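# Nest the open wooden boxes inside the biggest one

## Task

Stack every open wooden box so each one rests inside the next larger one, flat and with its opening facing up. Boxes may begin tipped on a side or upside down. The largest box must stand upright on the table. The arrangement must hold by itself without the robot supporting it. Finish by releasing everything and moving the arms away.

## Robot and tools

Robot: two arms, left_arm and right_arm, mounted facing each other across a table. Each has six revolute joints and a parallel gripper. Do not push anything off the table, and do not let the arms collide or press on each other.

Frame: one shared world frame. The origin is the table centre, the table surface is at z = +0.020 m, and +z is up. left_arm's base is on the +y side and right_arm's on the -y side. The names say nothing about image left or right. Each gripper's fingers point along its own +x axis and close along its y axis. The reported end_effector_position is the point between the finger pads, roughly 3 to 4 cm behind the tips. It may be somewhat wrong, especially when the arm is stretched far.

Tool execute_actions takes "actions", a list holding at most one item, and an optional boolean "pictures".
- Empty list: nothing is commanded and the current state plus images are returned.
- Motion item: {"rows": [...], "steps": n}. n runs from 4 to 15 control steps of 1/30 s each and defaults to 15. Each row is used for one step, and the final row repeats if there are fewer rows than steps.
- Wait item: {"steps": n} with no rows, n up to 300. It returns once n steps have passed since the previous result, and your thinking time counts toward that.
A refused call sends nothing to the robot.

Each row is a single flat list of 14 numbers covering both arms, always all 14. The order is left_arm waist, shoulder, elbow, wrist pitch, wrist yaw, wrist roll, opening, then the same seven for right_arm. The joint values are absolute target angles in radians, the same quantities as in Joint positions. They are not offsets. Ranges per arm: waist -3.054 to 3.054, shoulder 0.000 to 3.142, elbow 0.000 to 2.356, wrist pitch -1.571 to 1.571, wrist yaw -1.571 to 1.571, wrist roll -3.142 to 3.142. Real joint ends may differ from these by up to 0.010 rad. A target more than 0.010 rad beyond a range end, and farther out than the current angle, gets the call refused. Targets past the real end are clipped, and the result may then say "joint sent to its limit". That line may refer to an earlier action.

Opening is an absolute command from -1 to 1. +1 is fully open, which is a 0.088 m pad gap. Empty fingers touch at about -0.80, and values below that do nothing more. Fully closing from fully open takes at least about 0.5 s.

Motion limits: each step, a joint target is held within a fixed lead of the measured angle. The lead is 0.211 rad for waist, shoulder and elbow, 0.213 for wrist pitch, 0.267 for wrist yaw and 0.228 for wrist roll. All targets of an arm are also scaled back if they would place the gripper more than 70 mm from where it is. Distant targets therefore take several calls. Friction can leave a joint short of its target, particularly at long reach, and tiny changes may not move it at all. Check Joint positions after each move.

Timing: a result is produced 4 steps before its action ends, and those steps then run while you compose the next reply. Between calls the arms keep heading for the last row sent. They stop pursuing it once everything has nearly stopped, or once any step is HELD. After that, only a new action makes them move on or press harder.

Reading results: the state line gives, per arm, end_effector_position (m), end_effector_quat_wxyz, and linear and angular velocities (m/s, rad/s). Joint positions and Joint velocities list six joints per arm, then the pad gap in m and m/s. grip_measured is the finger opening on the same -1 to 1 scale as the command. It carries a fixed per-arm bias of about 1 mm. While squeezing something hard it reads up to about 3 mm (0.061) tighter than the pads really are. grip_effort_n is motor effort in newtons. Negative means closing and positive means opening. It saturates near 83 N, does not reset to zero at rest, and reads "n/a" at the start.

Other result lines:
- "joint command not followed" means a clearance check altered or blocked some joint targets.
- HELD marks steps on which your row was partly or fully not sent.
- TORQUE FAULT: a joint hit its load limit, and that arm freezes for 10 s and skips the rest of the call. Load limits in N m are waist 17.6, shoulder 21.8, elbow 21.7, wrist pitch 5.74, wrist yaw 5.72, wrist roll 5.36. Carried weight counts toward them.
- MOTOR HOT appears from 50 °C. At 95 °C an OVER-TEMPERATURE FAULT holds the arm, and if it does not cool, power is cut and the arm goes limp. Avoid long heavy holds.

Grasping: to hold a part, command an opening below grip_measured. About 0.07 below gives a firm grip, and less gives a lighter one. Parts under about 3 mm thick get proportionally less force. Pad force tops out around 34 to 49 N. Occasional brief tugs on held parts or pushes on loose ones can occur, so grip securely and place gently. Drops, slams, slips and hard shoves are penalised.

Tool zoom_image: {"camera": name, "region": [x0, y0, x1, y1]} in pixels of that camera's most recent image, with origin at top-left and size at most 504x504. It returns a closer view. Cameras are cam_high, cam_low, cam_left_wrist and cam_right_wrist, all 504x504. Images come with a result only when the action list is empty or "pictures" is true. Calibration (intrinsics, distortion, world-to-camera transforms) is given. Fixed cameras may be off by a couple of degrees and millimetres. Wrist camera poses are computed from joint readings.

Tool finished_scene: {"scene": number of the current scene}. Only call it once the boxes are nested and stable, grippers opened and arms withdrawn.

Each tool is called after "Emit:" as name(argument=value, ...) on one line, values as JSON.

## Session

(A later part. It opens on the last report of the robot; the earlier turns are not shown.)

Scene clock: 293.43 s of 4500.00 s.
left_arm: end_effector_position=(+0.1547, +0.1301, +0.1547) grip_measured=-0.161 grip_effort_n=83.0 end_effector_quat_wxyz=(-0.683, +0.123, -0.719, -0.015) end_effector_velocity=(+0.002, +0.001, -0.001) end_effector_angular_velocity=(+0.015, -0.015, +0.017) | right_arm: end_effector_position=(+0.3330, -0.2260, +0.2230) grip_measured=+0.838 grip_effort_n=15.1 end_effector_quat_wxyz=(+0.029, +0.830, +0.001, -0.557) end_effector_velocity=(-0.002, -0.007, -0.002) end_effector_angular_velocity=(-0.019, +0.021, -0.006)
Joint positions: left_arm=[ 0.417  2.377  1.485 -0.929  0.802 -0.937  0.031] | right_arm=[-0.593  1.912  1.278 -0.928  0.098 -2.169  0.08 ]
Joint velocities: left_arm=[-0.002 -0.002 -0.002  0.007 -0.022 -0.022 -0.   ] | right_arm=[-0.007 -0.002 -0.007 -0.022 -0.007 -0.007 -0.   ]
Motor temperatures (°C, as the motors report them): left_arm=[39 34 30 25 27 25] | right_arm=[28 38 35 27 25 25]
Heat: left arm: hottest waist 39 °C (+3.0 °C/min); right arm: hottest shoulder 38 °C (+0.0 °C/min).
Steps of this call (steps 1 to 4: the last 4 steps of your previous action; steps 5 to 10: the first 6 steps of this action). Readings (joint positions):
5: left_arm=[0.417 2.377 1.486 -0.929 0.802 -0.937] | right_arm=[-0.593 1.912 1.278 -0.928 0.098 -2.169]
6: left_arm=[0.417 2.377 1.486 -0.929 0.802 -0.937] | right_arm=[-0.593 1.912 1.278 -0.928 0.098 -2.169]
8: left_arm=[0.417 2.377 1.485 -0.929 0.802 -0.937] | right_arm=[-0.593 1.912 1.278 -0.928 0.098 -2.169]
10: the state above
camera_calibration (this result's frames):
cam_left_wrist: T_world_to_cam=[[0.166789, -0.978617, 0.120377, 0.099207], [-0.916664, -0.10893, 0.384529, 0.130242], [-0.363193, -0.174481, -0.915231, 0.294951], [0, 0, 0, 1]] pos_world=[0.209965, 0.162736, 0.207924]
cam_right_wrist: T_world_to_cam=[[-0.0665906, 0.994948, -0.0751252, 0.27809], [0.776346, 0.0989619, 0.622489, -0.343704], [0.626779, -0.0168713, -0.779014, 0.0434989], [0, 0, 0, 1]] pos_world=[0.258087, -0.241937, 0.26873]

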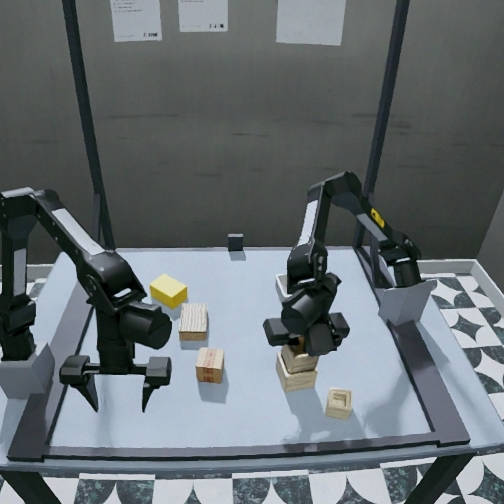

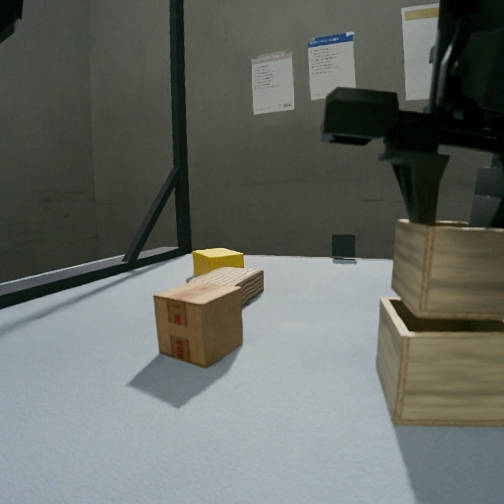

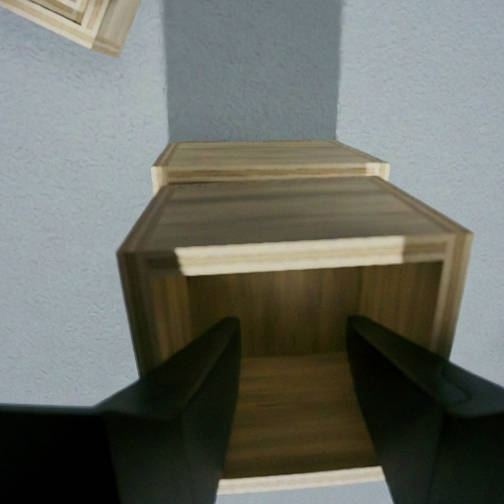

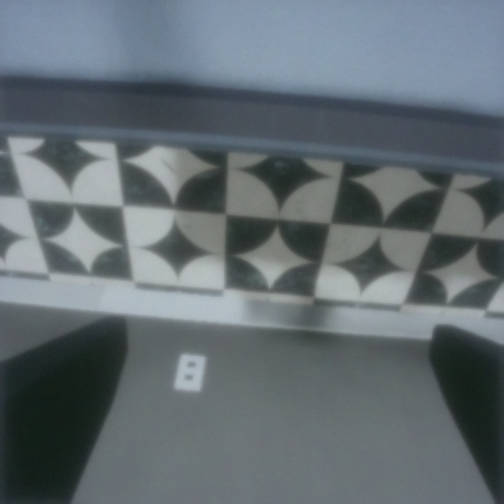

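Emit:
execute_actions(actions=[{"rows":[[0.42,2.425,1.445,-0.91,0.8,-0.94,0.2,-0.593,1.912,1.278,-0.928,0.098,-2.169,0.84]],"steps":15}], pictures=true)

Scene clock: 294.07 s of 4500.00 s.
left_arm: end_effector_position=(+0.1591, +0.1416, +0.1451) grip_measured=-0.161 grip_effort_n=83.0 end_effector_quat_wxyz=(-0.676, +0.131, -0.725, -0.031) end_effector_velocity=(-0.002, +0.002, -0.003) end_effector_angular_velocity=(+0.003, +0.013, -0.014) | right_arm: end_effector_position=(+0.3330, -0.2260, +0.2230) grip_measured=+0.838 grip_effort_n=14.7 end_effector_quat_wxyz=(+0.029, +0.830, +0.001, -0.557) end_effector_velocity=(-0.003, -0.001, -0.001) end_effector_angular_velocity=(+0.003, +0.023, +0.006)
Joint positions: left_arm=[ 0.427  2.4    1.458 -0.914  0.804 -0.939  0.031] | right_arm=[-0.593  1.912  1.278 -0.928  0.098 -2.169  0.08 ]
Joint velocities: left_arm=[-0.002  0.007 -0.002 -0.007  0.007  0.022 -0.   ] | right_arm=[-0.002 -0.002 -0.002 -0.007 -0.022 -0.007 -0.   ]
Motor temperatures (°C, as the motors report them): left_arm=[39 34 30 25 27 25] | right_arm=[28 38 35 27 25 25]
Heat: left arm: hottest waist 39 °C (+3.0 °C/min); right arm: hottest shoulder 38 °C (+0.0 °C/min).
Steps of this call (steps 1 to 4: the last 4 steps of your previous action; steps 5 to 8: the robot went on to your last target; steps 9 to 19: the first 11 steps of this action). Readings (joint positions):
9: left_arm=[0.417 2.377 1.482 -0.927 0.802 -0.937] | right_arm=[-0.593 1.912 1.278 -0.928 0.098 -2.169]
10: left_arm=[0.417 2.379 1.477 -0.923 0.802 -0.937] | right_arm=[-0.593 1.912 1.278 -0.928 0.098 -2.169]
12: left_arm=[0.417 2.387 1.467 -0.919 0.802 -0.937] | right_arm=[-0.593 1.912 1.278 -0.928 0.098 -2.169]
16: left_arm=[0.426 2.400 1.459 -0.915 0.804 -0.939] | right_arm=[-0.593 1.912 1.278 -0.928 0.098 -2.169]
19: the state above
camera_calibration (this result's frames):
cam_left_wrist: T_world_to_cam=[[0.199271, -0.974097, 0.106896, 0.106939], [-0.904443, -0.140832, 0.402678, 0.139215], [-0.377192, -0.176924, -0.909079, 0.291433], [0, 0, 0, 1]] pos_world=[0.214529, 0.175336, 0.197445]
cam_right_wrist: T_world_to_cam=[[-0.0665906, 0.994948, -0.0751252, 0.27809], [0.776346, 0.0989619, 0.622489, -0.343704], [0.626779, -0.0168713, -0.779014, 0.0434989], [0, 0, 0, 1]] pos_world=[0.258087, -0.241937, 0.26873]

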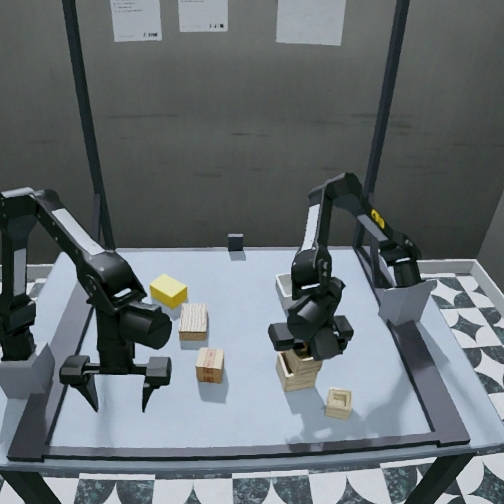

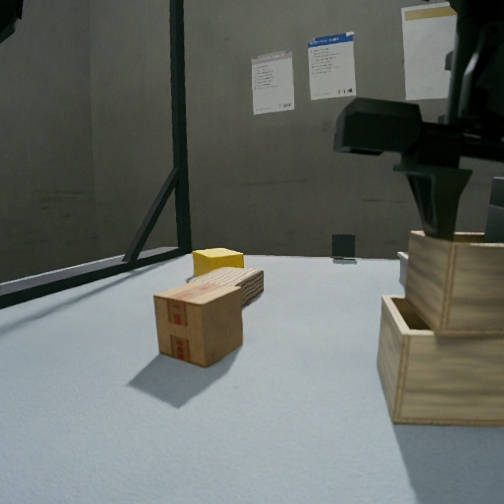

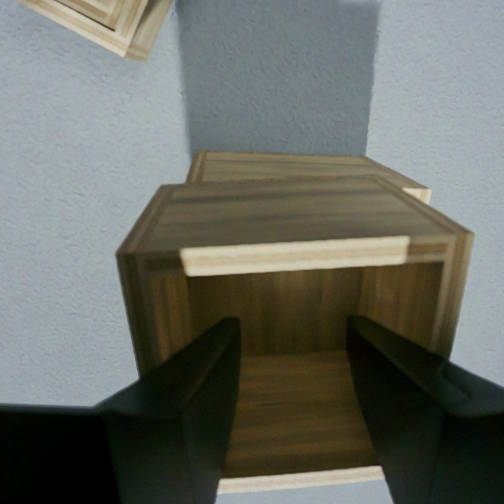

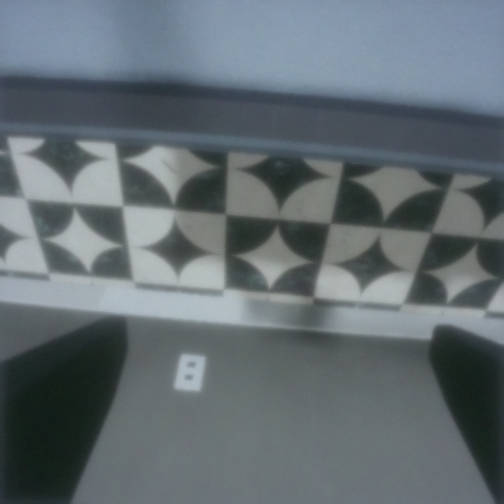

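Emit:
execute_actions(actions=[{"rows":[[0.42,2.36,1.48,-0.93,0.8,-0.94,0.2,-0.593,1.912,1.278,-0.928,0.098,-2.169,0.84]],"steps":12}])

Emit:
execute_actions(actions=[{"rows":[[0.395,2.36,1.425,-0.82,0.8,-0.94,0.2,-0.593,1.912,1.278,-0.928,0.098,-2.169,0.84]],"steps":15}], pictures=true)

Scene clock: 294.67 s of 4500.00 s.
left_arm: end_effector_position=(+0.1543, +0.1365, +0.1488) grip_measured=-0.161 grip_effort_n=83.0 end_effector_quat_wxyz=(-0.678, +0.126, -0.724, -0.026) end_effector_velocity=(-0.010, -0.021, +0.023) end_effector_angular_velocity=(-0.015, -0.064, -0.071) | right_arm: end_effector_position=(+0.3330, -0.2260, +0.2230) grip_measured=+0.838 grip_effort_n=14.7 end_effector_quat_wxyz=(+0.029, +0.830, +0.001, -0.557) end_effector_velocity=(-0.001, -0.002, -0.000) end_effector_angular_velocity=(-0.004, +0.010, +0.004)
Joint positions: left_arm=[ 0.418  2.385  1.466 -0.926  0.803 -0.939  0.031] | right_arm=[-0.593  1.912  1.278 -0.928  0.098 -2.169  0.08 ]
Joint velocities: left_arm=[-0.017 -0.071  0.037 -0.022 -0.022  0.007 -0.   ] | right_arm=[-0.002 -0.002 -0.002 -0.007 -0.007 -0.007 -0.   ]
Motor temperatures (°C, as the motors report them): left_arm=[39 34 30 25 27 25] | right_arm=[28 38 35 27 25 25]
Heat: left arm: hottest waist 39 °C (+3.0 °C/min); right arm: hottest shoulder 38 °C (+0.0 °C/min).
Steps of this call (steps 1 to 4: the last 4 steps of your previous action; steps 5 to 10: the robot went on to your last target; steps 11 to 18: the first 8 steps of this action). Readings (joint positions):
11: left_arm=[0.427 2.399 1.459 -0.914 0.804 -0.939] | right_arm=[-0.593 1.912 1.278 -0.928 0.098 -2.169]
12: left_arm=[0.426 2.397 1.460 -0.915 0.804 -0.939] | right_arm=[-0.593 1.912 1.278 -0.928 0.098 -2.169]
14: left_arm=[0.424 2.394 1.463 -0.921 0.803 -0.939] | right_arm=[-0.593 1.912 1.278 -0.928 0.098 -2.169]
18: the state above

Scene clock: 295.17 s of 4500.00 s.
left_arm: end_effector_position=(+0.1570, +0.1286, +0.1456) grip_measured=-0.161 grip_effort_n=83.0 end_effector_quat_wxyz=(-0.694, +0.113, -0.711, +0.008) end_effector_velocity=(+0.000, +0.001, -0.002) end_effector_angular_velocity=(-0.004, -0.017, -0.007) | right_arm: end_effector_position=(+0.3330, -0.2260, +0.2230) grip_measured=+0.838 grip_effort_n=15.1 end_effector_quat_wxyz=(+0.029, +0.830, +0.001, -0.557) end_effector_velocity=(+0.002, -0.002, +0.004) end_effector_angular_velocity=(-0.002, -0.007, -0.001)
Joint positions: left_arm=[ 0.402  2.366  1.436 -0.832  0.799 -0.939  0.031] | right_arm=[-0.593  1.912  1.278 -0.928  0.098 -2.169  0.08 ]
Joint velocities: left_arm=[-0.002 -0.012 -0.027  0.037 -0.007 -0.007 -0.   ] | right_arm=[-0.007 -0.007  0.002 -0.007  0.007 -0.007 -0.   ]
Motor temperatures (°C, as the motors report them): left_arm=[39 34 30 25 27 25] | right_arm=[28 38 35 27 25 25]
Heat: left arm: hottest waist 39 °C (+3.0 °C/min); right arm: hottest shoulder 38 °C (+0.0 °C/min).
Steps of this call (steps 1 to 4: the last 4 steps of your previous action; steps 5 to 15: the first 11 steps of this action). Readings (joint positions):
5: left_arm=[0.417 2.376 1.468 -0.920 0.803 -0.939] | right_arm=[-0.593 1.912 1.278 -0.928 0.098 -2.169]
6: left_arm=[0.415 2.374 1.461 -0.894 0.803 -0.939] | right_arm=[-0.593 1.912 1.278 -0.928 0.098 -2.169]
8: left_arm=[0.407 2.373 1.451 -0.862 0.803 -0.939] | right_arm=[-0.593 1.912 1.278 -0.928 0.098 -2.169]
12: left_arm=[0.402 2.368 1.439 -0.837 0.799 -0.939] | right_arm=[-0.593 1.912 1.278 -0.928 0.098 -2.169]
15: the state above
camera_calibration (this result's frames):
cam_left_wrist: T_world_to_cam=[[0.118559, -0.982659, 0.142568, 0.103288], [-0.932801, -0.0610111, 0.35519, 0.136358], [-0.340332, -0.175098, -0.923859, 0.284906], [0, 0, 0, 1]] pos_world=[0.211912, 0.159703, 0.200054]
cam_right_wrist: T_world_to_cam=[[-0.0665906, 0.994948, -0.0751252, 0.27809], [0.776346, 0.0989619, 0.622489, -0.343704], [0.626779, -0.0168713, -0.779014, 0.0434989], [0, 0, 0, 1]] pos_world=[0.258087, -0.241937, 0.26873]

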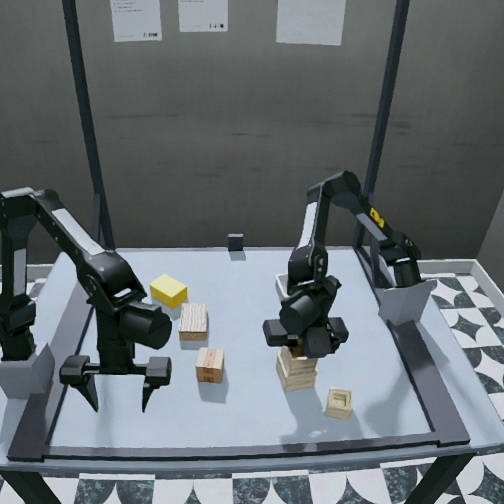

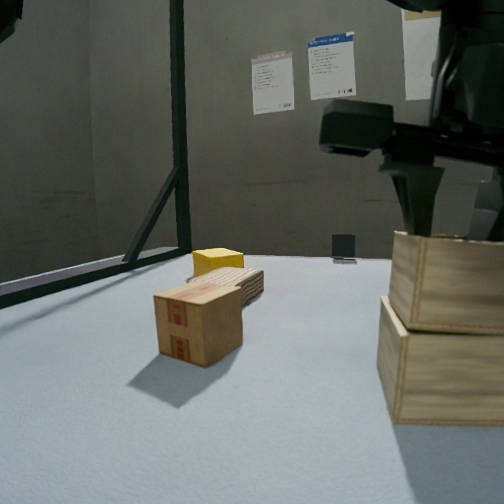

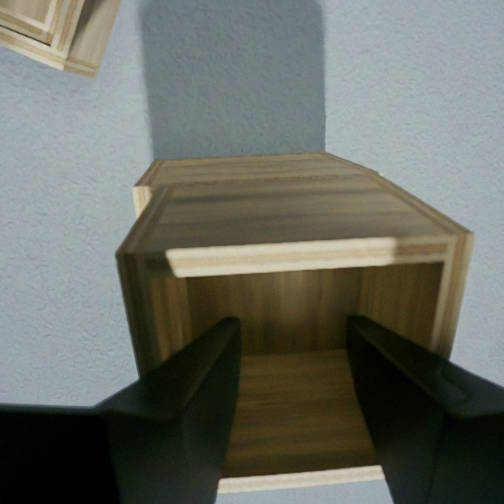

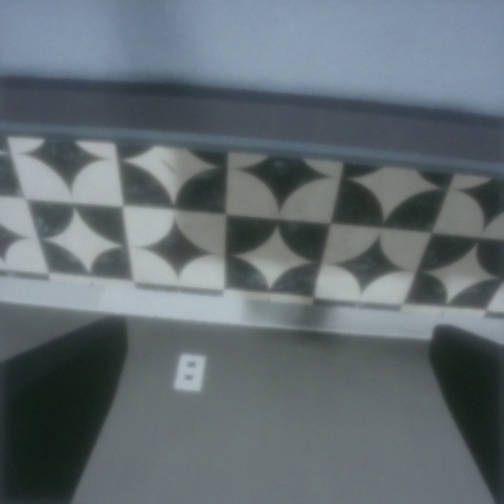

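Emit:
execute_actions(actions=[{"rows":[[0.395,2.32,1.39,-0.82,0.8,-0.98,0.2,-0.593,1.912,1.278,-0.928,0.098,-2.169,0.84]],"steps":15}], pictures=true)

Scene clock: 295.70 s of 4500.00 s.
left_arm: end_effector_position=(+0.1491, +0.1316, +0.1446) grip_measured=-0.161 grip_effort_n=83.0 end_effector_quat_wxyz=(-0.692, +0.122, -0.711, -0.003) end_effector_velocity=(-0.003, +0.006, -0.007) end_effector_angular_velocity=(+0.019, +0.011, +0.028) | right_arm: end_effector_position=(+0.3330, -0.2260, +0.2230) grip_measured=+0.838 grip_effort_n=15.1 end_effector_quat_wxyz=(+0.029, +0.830, +0.001, -0.557) end_effector_velocity=(+0.002, -0.004, +0.001) end_effector_angular_velocity=(-0.010, -0.002, -0.003)
Joint positions: left_arm=[ 0.394  2.337  1.398 -0.82   0.799 -0.975  0.031] | right_arm=[-0.593  1.912  1.278 -0.928  0.098 -2.169  0.08 ]
Joint velocities: left_arm=[-0.007 -0.002 -0.027  0.007 -0.007 -0.022 -0.   ] | right_arm=[-0.007 -0.002 -0.002 -0.007  0.007 -0.007 -0.   ]
Motor temperatures (°C, as the motors report them): left_arm=[39 34 30 25 27 25] | right_arm=[28 38 35 27 25 25]
Heat: left arm: hottest waist 39 °C (+3.0 °C/min); right arm: hottest shoulder 38 °C (+0.0 °C/min).
Steps of this call (steps 1 to 4: the last 4 steps of your previous action; step 5: the robot went on to your last target; steps 6 to 16: the first 11 steps of this action). Readings (joint positions):
6: left_arm=[0.402 2.362 1.430 -0.825 0.799 -0.944] | right_arm=[-0.593 1.912 1.278 -0.928 0.098 -2.169]
7: left_arm=[0.402 2.355 1.422 -0.820 0.799 -0.951] | right_arm=[-0.593 1.912 1.278 -0.928 0.098 -2.169]
9: left_arm=[0.399 2.345 1.411 -0.820 0.799 -0.962] | right_arm=[-0.593 1.912 1.278 -0.928 0.098 -2.169]
13: left_arm=[0.396 2.337 1.401 -0.820 0.799 -0.972] | right_arm=[-0.593 1.912 1.278 -0.928 0.098 -2.169]
16: the state above
camera_calibration (this result's frames):
cam_left_wrist: T_world_to_cam=[[0.146294, -0.97957, 0.13799, 0.103445], [-0.928694, -0.0879463, 0.360267, 0.131761], [-0.340771, -0.180856, -0.922587, 0.282474], [0, 0, 0, 1]] pos_world=[0.203491, 0.164007, 0.198863]
cam_right_wrist: T_world_to_cam=[[-0.0665906, 0.994948, -0.0751252, 0.27809], [0.776346, 0.0989619, 0.622489, -0.343704], [0.626779, -0.0168713, -0.779014, 0.0434989], [0, 0, 0, 1]] pos_world=[0.258087, -0.241937, 0.26873]

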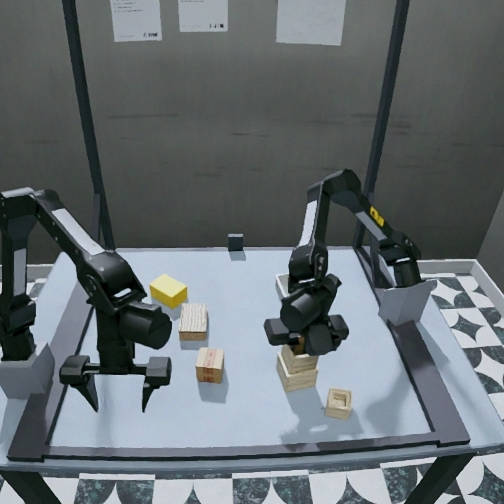

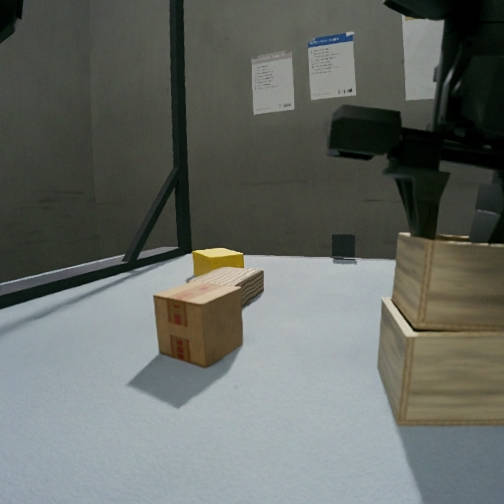

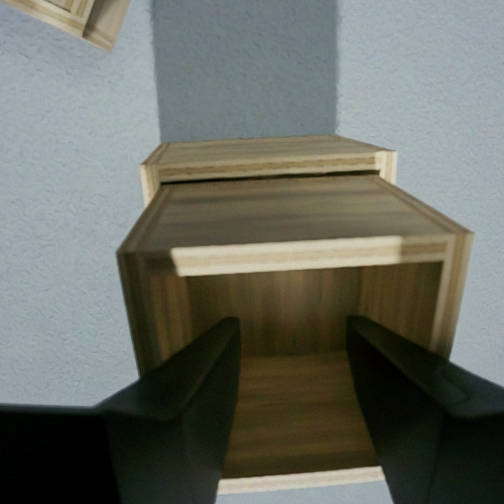

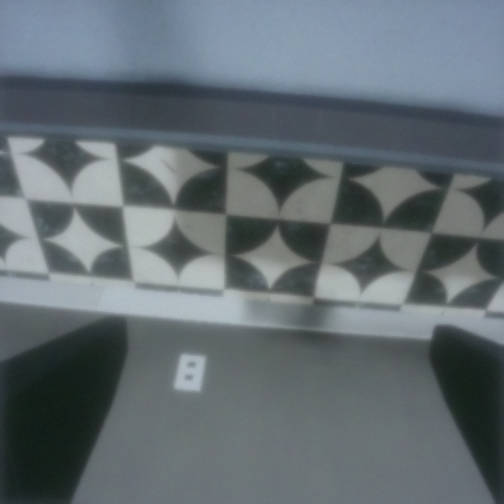

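Emit:
execute_actions(actions=[{"rows":[[0.38,2.33,1.35,-0.745,0.8,-0.98,0.2,-0.593,1.912,1.278,-0.928,0.098,-2.169,0.84]],"steps":15}], pictures=true)

Scene clock: 296.20 s of 4500.00 s.
left_arm: end_effector_position=(+0.1492, +0.1328, +0.1341) grip_measured=-0.161 grip_effort_n=83.0 end_effector_quat_wxyz=(-0.697, +0.114, -0.708, +0.009) end_effector_velocity=(+0.002, +0.005, -0.004) end_effector_angular_velocity=(+0.015, -0.018, -0.008) | right_arm: end_effector_position=(+0.3330, -0.2260, +0.2230) grip_measured=+0.838 grip_effort_n=14.7 end_effector_quat_wxyz=(+0.029, +0.830, +0.001, -0.557) end_effector_velocity=(-0.003, -0.004, +0.001) end_effector_angular_velocity=(-0.018, +0.016, +0.015)
Joint positions: left_arm=[ 0.378  2.336  1.357 -0.751  0.799 -0.977  0.031] | right_arm=[-0.593  1.912  1.278 -0.928  0.098 -2.169  0.08 ]
Joint velocities: left_arm=[-0.002 -0.002 -0.022  0.022 -0.022  0.007 -0.   ] | right_arm=[-0.002 -0.007 -0.002 -0.022 -0.007 -0.022  0.   ]
Motor temperatures (°C, as the motors report them): left_arm=[39 34 30 25 27 25] | right_arm=[28 38 35 27 25 25]
Heat: left arm: hottest waist 39 °C (+3.0 °C/min); right arm: hottest shoulder 38 °C (+0.0 °C/min).
Steps of this call (steps 1 to 4: the last 4 steps of your previous action; steps 5 to 15: the first 11 steps of this action). Readings (joint positions):
5: left_arm=[0.393 2.336 1.392 -0.813 0.799 -0.976] | right_arm=[-0.593 1.912 1.278 -0.928 0.098 -2.169]
6: left_arm=[0.392 2.336 1.384 -0.795 0.799 -0.976] | right_arm=[-0.593 1.912 1.278 -0.928 0.098 -2.169]
8: left_arm=[0.387 2.336 1.372 -0.775 0.799 -0.977] | right_arm=[-0.593 1.912 1.278 -0.928 0.098 -2.169]
12: left_arm=[0.379 2.336 1.359 -0.757 0.799 -0.977] | right_arm=[-0.593 1.912 1.278 -0.928 0.098 -2.169]
15: the state above
camera_calibration (this result's frames):
cam_left_wrist: T_world_to_cam=[[0.117077, -0.982537, 0.144614, 0.109856], [-0.935471, -0.0602134, 0.348236, 0.13466], [-0.333447, -0.176053, -0.926185, 0.271751], [0, 0, 0, 1]] pos_world=[0.203723, 0.163888, 0.188911]
cam_right_wrist: T_world_to_cam=[[-0.0665906, 0.994948, -0.0751252, 0.27809], [0.776346, 0.0989619, 0.622489, -0.343704], [0.626779, -0.0168713, -0.779014, 0.0434989], [0, 0, 0, 1]] pos_world=[0.258087, -0.241937, 0.26873]

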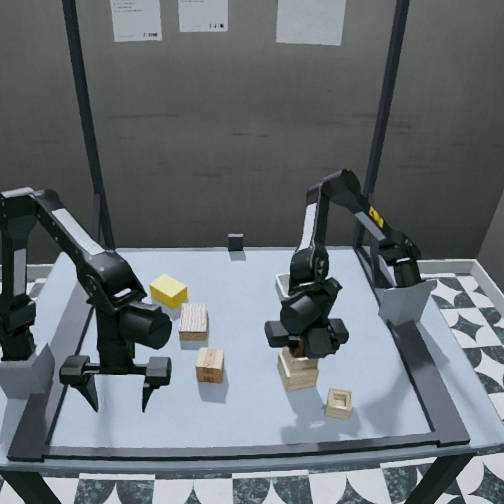

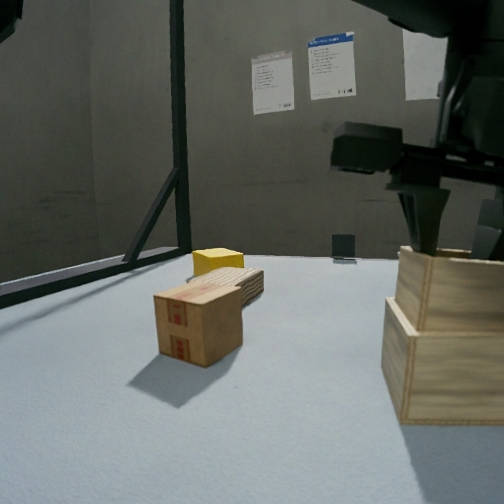

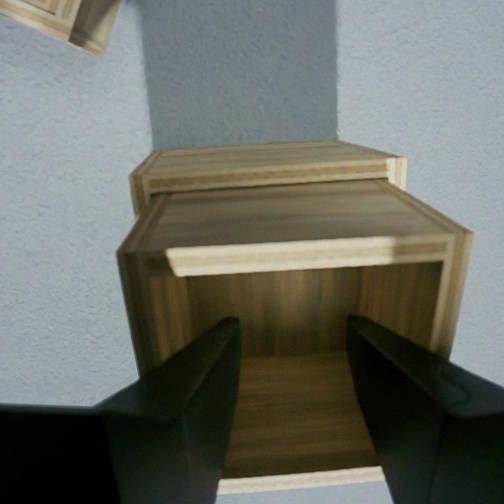

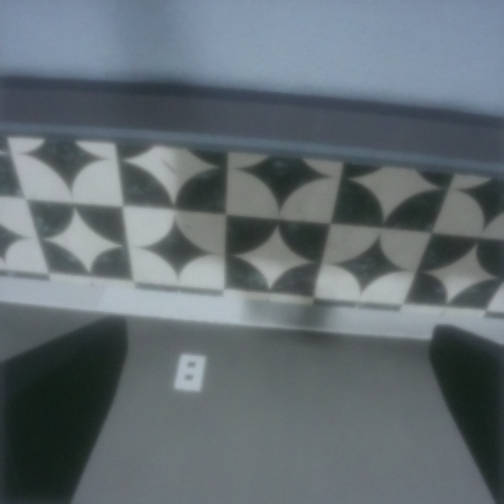

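Entered. Continue down.

Emit:
execute_actions(actions=[{"rows":[[0.355,2.335,1.29,-0.64,0.8,-1.0,0.2,-0.593,1.912,1.278,-0.928,0.098,-2.169,0.84]],"steps":15}], pictures=true)

Scene clock: 296.70 s of 4500.00 s.
left_arm: end_effector_position=(+0.1496, +0.1355, +0.1200) grip_measured=-0.161 grip_effort_n=83.0 end_effector_quat_wxyz=(-0.702, +0.110, -0.704, +0.020) end_effector_velocity=(+0.001, +0.002, -0.003) end_effector_angular_velocity=(+0.002, -0.002, +0.031) | right_arm: end_effector_position=(+0.3330, -0.2260, +0.2230) grip_measured=+0.838 grip_effort_n=15.1 end_effector_quat_wxyz=(+0.029, +0.830, +0.001, -0.557) end_effector_velocity=(-0.003, -0.001, -0.001) end_effector_angular_velocity=(+0.003, +0.023, +0.006)
Joint positions: left_arm=[ 0.358  2.335  1.3   -0.654  0.799 -0.997  0.031] | right_arm=[-0.593  1.912  1.278 -0.928  0.098 -2.169  0.08 ]
Joint velocities: left_arm=[-0.002 -0.002 -0.017  0.022 -0.007 -0.037  0.   ] | right_arm=[-0.002 -0.002 -0.002 -0.007 -0.022 -0.007 -0.   ]
Motor temperatures (°C, as the motors report them): left_arm=[39 34 30 25 27 25] | right_arm=[28 38 35 27 25 25]
Heat: left arm: hottest waist 39 °C (+3.0 °C/min); right arm: hottest shoulder 38 °C (+0.0 °C/min).
Steps of this call (steps 1 to 4: the last 4 steps of your previous action; steps 5 to 15: the first 11 steps of this action). Readings (joint positions):
5: left_arm=[0.378 2.336 1.349 -0.736 0.799 -0.980] | right_arm=[-0.593 1.912 1.278 -0.928 0.098 -2.169]
6: left_arm=[0.375 2.335 1.337 -0.710 0.799 -0.984] | right_arm=[-0.593 1.912 1.278 -0.928 0.098 -2.169]
8: left_arm=[0.367 2.335 1.320 -0.680 0.799 -0.989] | right_arm=[-0.593 1.912 1.278 -0.928 0.098 -2.169]
12: left_arm=[0.358 2.335 1.303 -0.658 0.799 -0.994] | right_arm=[-0.593 1.912 1.278 -0.928 0.098 -2.169]
15: the state above
camera_calibration (this result's frames):
cam_left_wrist: T_world_to_cam=[[0.0949391, -0.983367, 0.154842, 0.116716], [-0.941803, -0.038339, 0.333971, 0.139787], [-0.322479, -0.177538, -0.929778, 0.258353], [0, 0, 0, 1]] pos_world=[0.203884, 0.166001, 0.175453]
cam_right_wrist: T_world_to_cam=[[-0.0665906, 0.994948, -0.0751252, 0.27809], [0.776346, 0.0989619, 0.622489, -0.343704], [0.626779, -0.0168713, -0.779014, 0.0434989], [0, 0, 0, 1]] pos_world=[0.258087, -0.241937, 0.26873]

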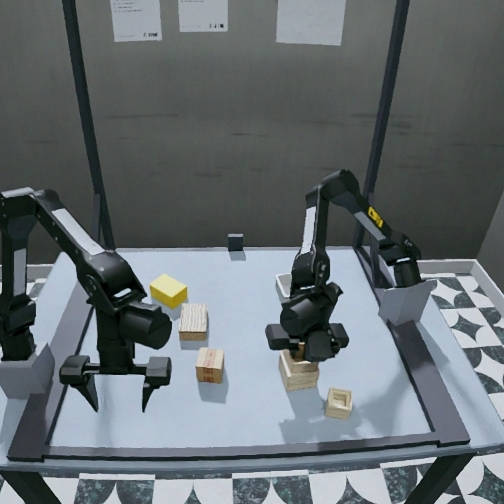

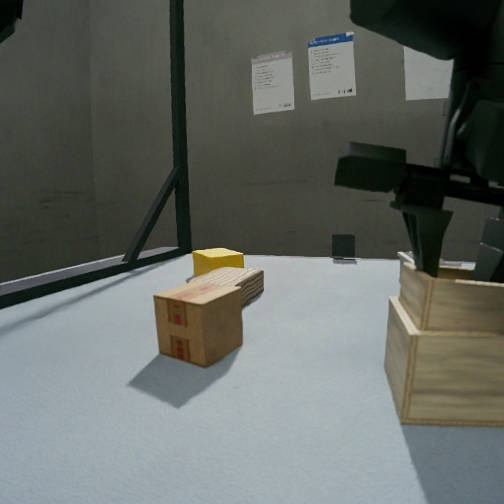

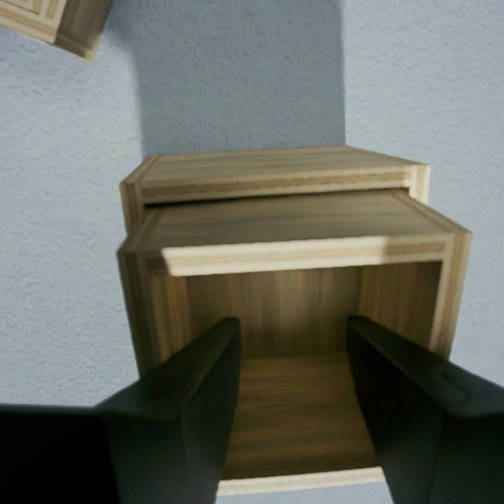

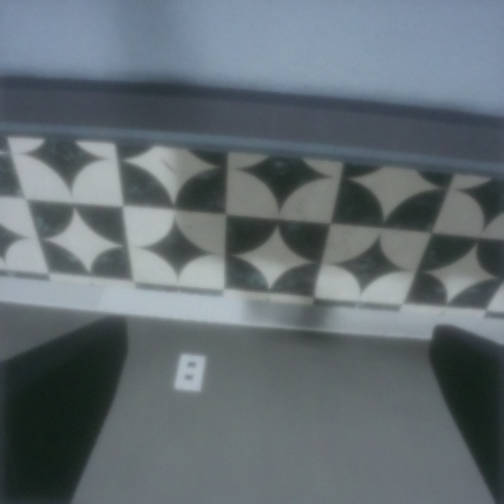

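Emit:
execute_actions(actions=[{"rows":[[0.335,2.37,1.27,-0.58,0.8,-1.02,0.2,-0.593,1.912,1.278,-0.928,0.098,-2.169,0.84]],"steps":15}])

Emit:
execute_actions(actions=[{"rows":[[0.335,2.37,1.27,-0.58,0.8,-1.02,-0.6,-0.593,1.912,1.278,-0.928,0.098,-2.169,0.84]],"steps":15}], pictures=true)

Scene clock: 297.20 s of 4500.00 s.
left_arm: end_effector_position=(+0.1530, +0.1365, +0.1182) grip_measured=-0.161 grip_effort_n=83.0 end_effector_quat_wxyz=(-0.703, +0.121, -0.700, +0.022) end_effector_velocity=(+0.001, +0.002, -0.003) end_effector_angular_velocity=(+0.002, -0.008, +0.002) | right_arm: end_effector_position=(+0.3330, -0.2260, +0.2230) grip_measured=+0.838 grip_effort_n=15.1 end_effector_quat_wxyz=(+0.029, +0.830, +0.001, -0.557) end_effector_velocity=(-0.001, -0.002, -0.000) end_effector_angular_velocity=(-0.010, +0.011, +0.017)
Joint positions: left_arm=[ 0.363  2.335  1.279 -0.61   0.801 -1.024  0.031] | right_arm=[-0.593  1.912  1.278 -0.928  0.098 -2.169  0.08 ]
Joint velocities: left_arm=[-0.002 -0.002 -0.017  0.022 -0.007 -0.007 -0.   ] | right_arm=[-0.002 -0.002 -0.002 -0.007 -0.007 -0.022 -0.   ]
Motor temperatures (°C, as the motors report them): left_arm=[39 34 30 25 27 25] | right_arm=[28 38 35 27 25 25]
Heat: left arm: hottest waist 39 °C (+3.0 °C/min); right arm: hottest shoulder 38 °C (+0.0 °C/min).
Steps of this call (steps 1 to 4: the last 4 steps of your previous action; steps 5 to 15: the first 11 steps of this action). Readings (joint positions):
5: left_arm=[0.359 2.335 1.295 -0.646 0.799 -1.002] | right_arm=[-0.593 1.912 1.278 -0.928 0.098 -2.169]
6: left_arm=[0.359 2.335 1.291 -0.638 0.799 -1.007] | right_arm=[-0.593 1.912 1.278 -0.928 0.098 -2.169]
8: left_arm=[0.360 2.335 1.285 -0.626 0.799 -1.015] | right_arm=[-0.593 1.912 1.278 -0.928 0.098 -2.169]
12: left_arm=[0.362 2.335 1.281 -0.613 0.801 -1.022] | right_arm=[-0.593 1.912 1.278 -0.928 0.098 -2.169]
15: the state above

Scene clock: 297.70 s of 4500.00 s.
left_arm: end_effector_position=(+0.1503, +0.1373, +0.1012) grip_measured=-0.552 grip_effort_n=-18.4 end_effector_quat_wxyz=(-0.700, +0.105, -0.706, +0.020) end_effector_velocity=(-0.001, +0.002, -0.001) end_effector_angular_velocity=(+0.010, +0.000, +0.011) | right_arm: end_effector_position=(+0.3330, -0.2260, +0.2230) grip_measured=+0.838 grip_effort_n=14.7 end_effector_quat_wxyz=(+0.029, +0.830, +0.001, -0.557) end_effector_velocity=(+0.000, +0.001, +0.000) end_effector_angular_velocity=(+0.008, +0.003, +0.008)
Joint positions: left_arm=[ 0.33   2.364  1.272 -0.581  0.802 -1.022  0.012] | right_arm=[-0.593  1.912  1.278 -0.928  0.098 -2.169  0.08 ]
Joint velocities: left_arm=[-0.002 -0.002 -0.002 -0.007 -0.007 -0.007 -0.018] | right_arm=[-0.002 -0.002 -0.002  0.007 -0.007 -0.007 -0.   ]
Motor temperatures (°C, as the motors report them): left_arm=[39 34 30 25 27 25] | right_arm=[28 38 35 27 25 25]
Heat: left arm: hottest waist 39 °C (+3.0 °C/min); right arm: hottest shoulder 38 °C (+0.0 °C/min).
Steps of this call (steps 1 to 4: the last 4 steps of your previous action; steps 5 to 15: the first 11 steps of this action). Readings (joint positions):
5: left_arm=[0.363 2.335 1.278 -0.609 0.802 -1.025] | right_arm=[-0.593 1.912 1.278 -0.928 0.098 -2.169]
6: left_arm=[0.362 2.335 1.278 -0.598 0.802 -1.025] | right_arm=[-0.593 1.912 1.278 -0.928 0.098 -2.169]
8: left_arm=[0.351 2.347 1.278 -0.574 0.802 -1.022] | right_arm=[-0.593 1.912 1.278 -0.928 0.098 -2.169]
12: left_arm=[0.331 2.364 1.272 -0.581 0.802 -1.022] | right_arm=[-0.593 1.912 1.278 -0.928 0.098 -2.169]
15: the state above
camera_calibration (this result's frames):
cam_left_wrist: T_world_to_cam=[[0.0893611, -0.984984, 0.14772, 0.123182], [-0.940405, -0.0345823, 0.338293, 0.145682], [-0.328105, -0.169147, -0.929374, 0.241019], [0, 0, 0, 1]] pos_world=[0.205071, 0.167138, 0.156517]
cam_right_wrist: T_world_to_cam=[[-0.0665906, 0.994948, -0.0751252, 0.27809], [0.776346, 0.0989619, 0.622489, -0.343704], [0.626779, -0.0168713, -0.779014, 0.0434989], [0, 0, 0, 1]] pos_world=[0.258087, -0.241937, 0.26873]

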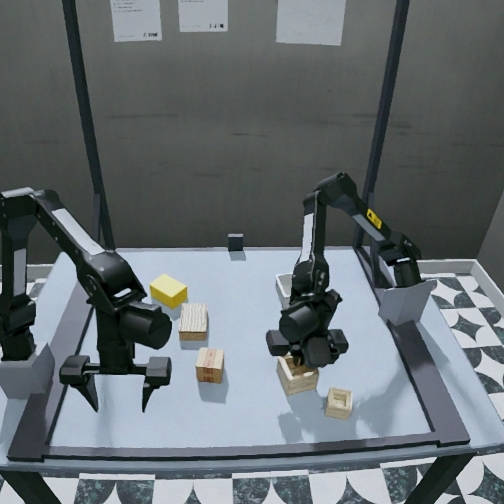

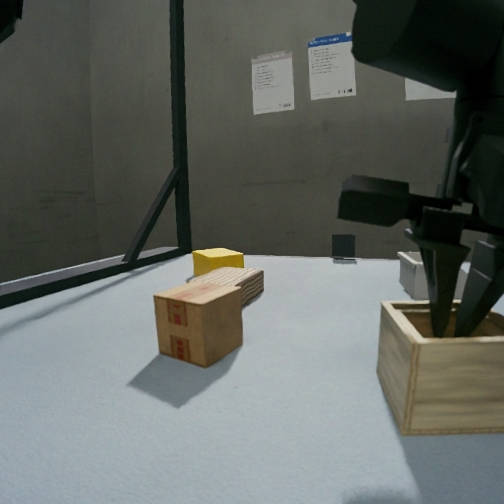

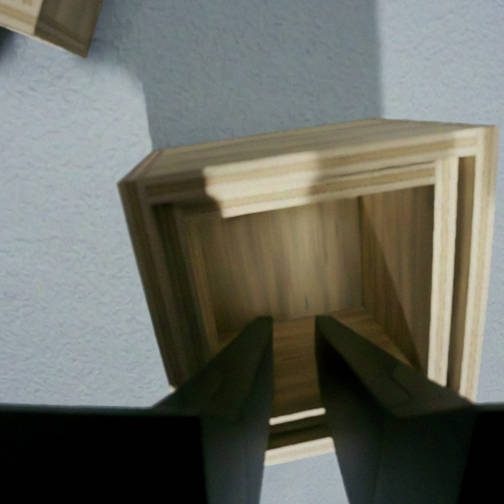

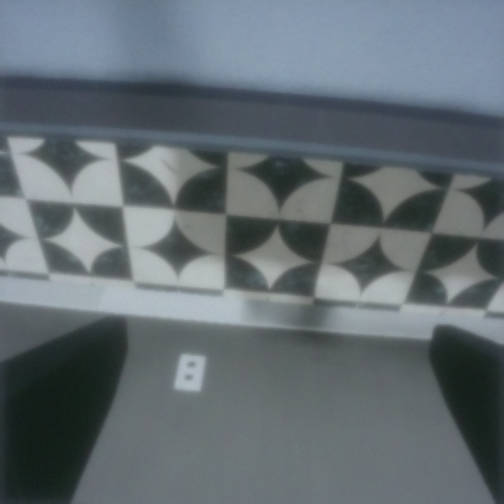

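Emit:
execute_actions(actions=[{"rows":[[0.39,2.35,1.42,-0.8,0.8,-1.02,-0.6,-0.593,1.912,1.278,-0.928,0.098,-2.169,0.84]],"steps":15}])

Emit:
execute_actions(actions=[{"rows":[[0.5,2.4,1.55,-0.9,0.76,-0.7,0.0,-0.593,1.912,1.278,-0.928,0.098,-2.169,0.84]],"steps":15}])

Emit:
execute_actions(actions=[{"rows":[[0.595,2.58,1.5,-0.76,0.724,-0.3,0.65,-0.593,1.912,1.278,-0.928,0.098,-2.169,0.84]],"steps":15}])

Emit:
execute_actions(actions=[{"rows":[[0.595,2.609,1.466,-0.718,0.724,-0.3,0.65,-0.593,1.912,1.278,-0.928,0.098,-2.169,0.84]],"steps":15}], pictures=true)

Scene clock: 298.60 s of 4500.00 s.
left_arm: end_effector_position=(+0.1548, +0.1277, +0.1396) grip_measured=-0.597 grip_effort_n=-18.4 end_effector_quat_wxyz=(-0.692, +0.135, -0.709, -0.009) end_effector_velocity=(-0.020, +0.016, -0.005) end_effector_angular_velocity=(+0.071, +0.094, +0.102) | right_arm: end_effector_position=(+0.3330, -0.2260, +0.2230) grip_measured=+0.838 grip_effort_n=14.7 end_effector_quat_wxyz=(+0.029, +0.830, +0.001, -0.557) end_effector_velocity=(+0.002, -0.000, +0.001) end_effector_angular_velocity=(+0.000, -0.010, +0.005)
Joint positions: left_arm=[ 0.388  2.357  1.406 -0.786  0.802 -1.021  0.01 ] | right_arm=[-0.593  1.912  1.278 -0.928  0.098 -2.169  0.08 ]
Joint velocities: left_arm=[-0.007 -0.002 -0.002 -0.139  0.007 -0.022 -0.   ] | right_arm=[-0.002 -0.002 -0.002  0.007  0.007 -0.007  0.   ]
Motor temperatures (°C, as the motors report them): left_arm=[39 34 30 25 27 25] | right_arm=[28 38 35 27 25 25]
Heat: left arm: hottest waist 39 °C (+3.0 °C/min); right arm: hottest shoulder 38 °C (+0.0 °C/min).
Steps of this call (steps 1 to 4: the last 4 steps of your previous action; steps 5 to 15: the robot went on to your last target; step 16: nothing new was sent; steps 17 to 27: the first 11 steps of this action). Readings (joint positions):
17: left_arm=[0.331 2.364 1.283 -0.604 0.802 -1.021] | right_arm=[-0.593 1.912 1.278 -0.928 0.098 -2.169]
18: left_arm=[0.337 2.365 1.308 -0.658 0.802 -1.021] | right_arm=[-0.593 1.912 1.278 -0.928 0.098 -2.169]
20: left_arm=[0.356 2.364 1.349 -0.715 0.802 -1.021] | right_arm=[-0.593 1.912 1.278 -0.928 0.098 -2.169]
24: left_arm=[0.385 2.357 1.401 -0.768 0.802 -1.021] | right_arm=[-0.593 1.912 1.278 -0.928 0.098 -2.169]
27: the state above

Scene clock: 299.10 s of 4500.00 s.
left_arm: end_effector_position=(+0.1896, +0.1315, +0.1865) grip_measured=-0.038 grip_effort_n=15.6 end_effector_quat_wxyz=(-0.725, +0.077, -0.680, +0.080) end_effector_velocity=(-0.007, +0.010, -0.025) end_effector_angular_velocity=(+0.072, +0.055, -0.104) | right_arm: end_effector_position=(+0.3330, -0.2260, +0.2230) grip_measured=+0.838 grip_effort_n=15.6 end_effector_quat_wxyz=(+0.029, +0.830, +0.001, -0.557) end_effector_velocity=(-0.003, -0.005, -0.003) end_effector_angular_velocity=(-0.017, +0.034, +0.011)
Joint positions: left_arm=[ 0.502  2.383  1.537 -0.892  0.765 -0.725  0.037] | right_arm=[-0.593  1.912  1.278 -0.928  0.098 -2.169  0.08 ]
Joint velocities: left_arm=[-0.027  0.056  0.007 -0.066  0.007  0.154  0.013] | right_arm=[-0.007  0.002 -0.002 -0.022 -0.022 -0.022 -0.   ]
Motor temperatures (°C, as the motors report them): left_arm=[39 34 30 25 27 25] | right_arm=[28 38 35 27 25 25]
Heat: left arm: hottest waist 39 °C (+3.0 °C/min); right arm: hottest shoulder 38 °C (+0.0 °C/min).
Steps of this call (steps 1 to 4: the last 4 steps of your previous action; steps 5 to 15: the first 11 steps of this action). Readings (joint positions):
5: left_arm=[0.390 2.359 1.421 -0.810 0.800 -0.996] | right_arm=[-0.593 1.912 1.278 -0.928 0.098 -2.169]
6: left_arm=[0.400 2.366 1.445 -0.838 0.793 -0.944] | right_arm=[-0.593 1.912 1.278 -0.928 0.098 -2.169]
8: left_arm=[0.435 2.378 1.488 -0.855 0.780 -0.850] | right_arm=[-0.593 1.912 1.278 -0.928 0.098 -2.169]
12: left_arm=[0.496 2.379 1.531 -0.883 0.768 -0.752] | right_arm=[-0.593 1.912 1.278 -0.928 0.098 -2.169]
15: the state above

Scene clock: 299.60 s of 4500.00 s.
left_arm: end_effector_position=(+0.2455, +0.1897, +0.1425) grip_measured=+0.609 grip_effort_n=15.6 end_effector_quat_wxyz=(-0.728, -0.019, -0.668, +0.152) end_effector_velocity=(+0.018, -0.006, -0.001) end_effector_angular_velocity=(+0.002, -0.150, -0.376) | right_arm: end_effector_position=(+0.3330, -0.2260, +0.2230) grip_measured=+0.838 grip_effort_n=15.1 end_effector_quat_wxyz=(+0.029, +0.830, +0.001, -0.557) end_effector_velocity=(-0.001, -0.006, -0.002) end_effector_angular_velocity=(-0.024, +0.021, +0.008)
Joint positions: left_arm=[ 0.595  2.571  1.5   -0.774  0.727 -0.346  0.069] | right_arm=[-0.593  1.912  1.278 -0.928  0.098 -2.169  0.08 ]
Joint velocities: left_arm=[-0.002  0.007 -0.002  0.11  -0.022  0.33   0.014] | right_arm=[-0.007  0.002 -0.002 -0.022 -0.007 -0.022  0.   ]
Motor temperatures (°C, as the motors report them): left_arm=[39 34 30 25 27 25] | right_arm=[28 38 35 27 25 25]
Heat: left arm: hottest waist 39 °C (+3.0 °C/min); right arm: hottest shoulder 38 °C (+0.0 °C/min).
Steps of this call (steps 1 to 4: the last 4 steps of your previous action; steps 5 to 15: the first 11 steps of this action). Readings (joint positions):
5: left_arm=[0.499 2.400 1.538 -0.893 0.764 -0.690] | right_arm=[-0.593 1.912 1.278 -0.928 0.098 -2.169]
6: left_arm=[0.505 2.416 1.537 -0.865 0.763 -0.649] | right_arm=[-0.593 1.912 1.278 -0.928 0.098 -2.169]
8: left_arm=[0.529 2.461 1.536 -0.821 0.751 -0.564] | right_arm=[-0.593 1.912 1.278 -0.928 0.098 -2.169]
12: left_arm=[0.584 2.552 1.508 -0.786 0.728 -0.400] | right_arm=[-0.593 1.912 1.278 -0.928 0.098 -2.169]
15: the state above

Scene clock: 300.10 s of 4500.00 s.
left_arm: end_effector_position=(+0.2494, +0.1973, +0.1286) grip_measured=+0.646 grip_effort_n=15.6 end_effector_quat_wxyz=(+0.727, +0.035, +0.666, -0.165) end_effector_velocity=(+0.002, -0.002, -0.001) end_effector_angular_velocity=(-0.012, -0.004, +0.009) | right_arm: end_effector_position=(+0.3330, -0.2260, +0.2230) grip_measured=+0.838 grip_effort_n=14.2 end_effector_quat_wxyz=(+0.029, +0.830, +0.001, -0.557) end_effector_velocity=(+0.001, -0.004, +0.000) end_effector_angular_velocity=(-0.002, +0.010, -0.005)
Joint positions: left_arm=[ 0.593  2.597  1.472 -0.723  0.727 -0.304  0.071] | right_arm=[-0.593  1.912  1.278 -0.928  0.098 -2.169  0.08 ]
Joint velocities: left_arm=[-0.002  0.002 -0.002  0.022  0.007 -0.022  0.   ] | right_arm=[-0.012 -0.002 -0.002 -0.007 -0.007 -0.007 -0.   ]
Motor temperatures (°C, as the motors report them): left_arm=[39 34 30 25 27 25] | right_arm=[28 38 35 27 25 25]
Heat: left arm: hottest waist 39 °C (+3.0 °C/min); right arm: hottest shoulder 38 °C (+0.0 °C/min).
Steps of this call (steps 1 to 4: the last 4 steps of your previous action; steps 5 to 15: the first 11 steps of this action). Readings (joint positions):
5: left_arm=[0.593 2.573 1.498 -0.760 0.727 -0.314] | right_arm=[-0.593 1.912 1.278 -0.928 0.098 -2.169]
6: left_arm=[0.593 2.576 1.493 -0.749 0.727 -0.311] | right_arm=[-0.593 1.912 1.278 -0.928 0.098 -2.169]
8: left_arm=[0.593 2.584 1.485 -0.736 0.727 -0.308] | right_arm=[-0.593 1.912 1.278 -0.928 0.098 -2.169]
12: left_arm=[0.593 2.596 1.474 -0.726 0.727 -0.305] | right_arm=[-0.593 1.912 1.278 -0.928 0.098 -2.169]
15: the state above
camera_calibration (this result's frames):
cam_left_wrist: T_world_to_cam=[[-0.31467, -0.939203, 0.137403, 0.262356], [-0.916229, 0.338362, 0.214559, 0.16797], [-0.248006, -0.0583775, -0.966998, 0.272145], [0, 0, 0, 1]] pos_world=[0.303949, 0.205458, 0.191076]
cam_right_wrist: T_world_to_cam=[[-0.0665906, 0.994948, -0.0751252, 0.27809], [0.776346, 0.0989619, 0.622489, -0.343704], [0.626779, -0.0168713, -0.779014, 0.0434989], [0, 0, 0, 1]] pos_world=[0.258087, -0.241937, 0.26873]

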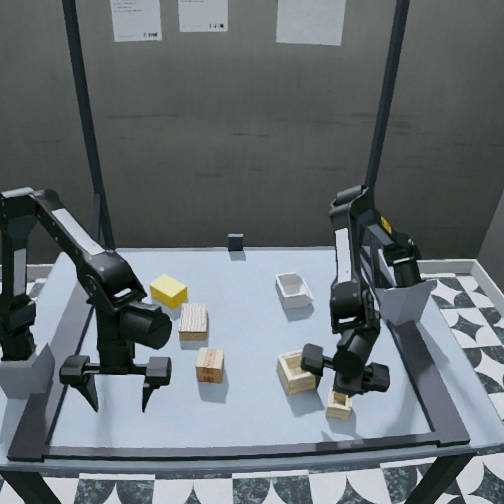

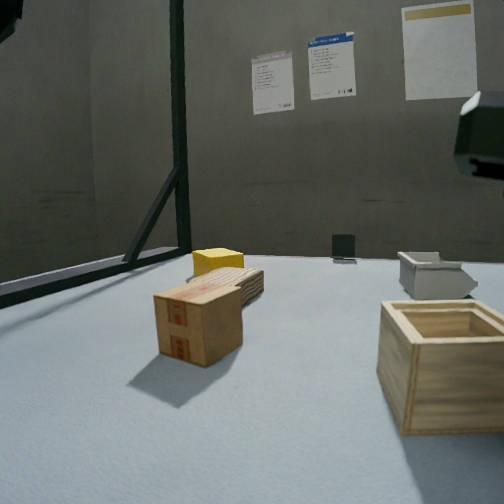

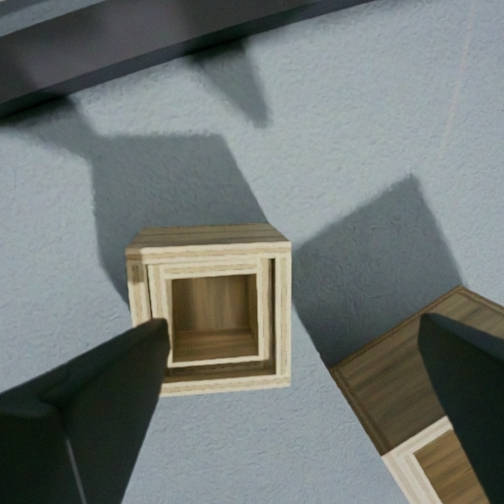

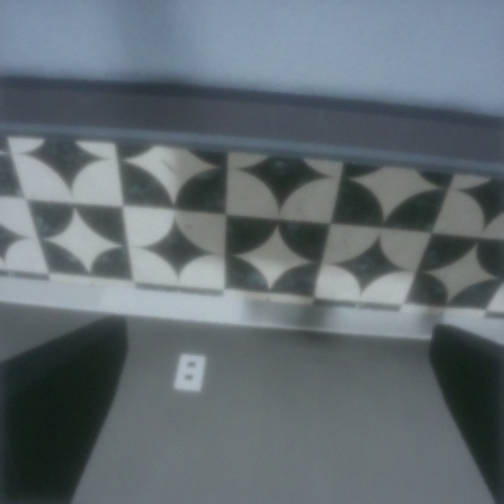

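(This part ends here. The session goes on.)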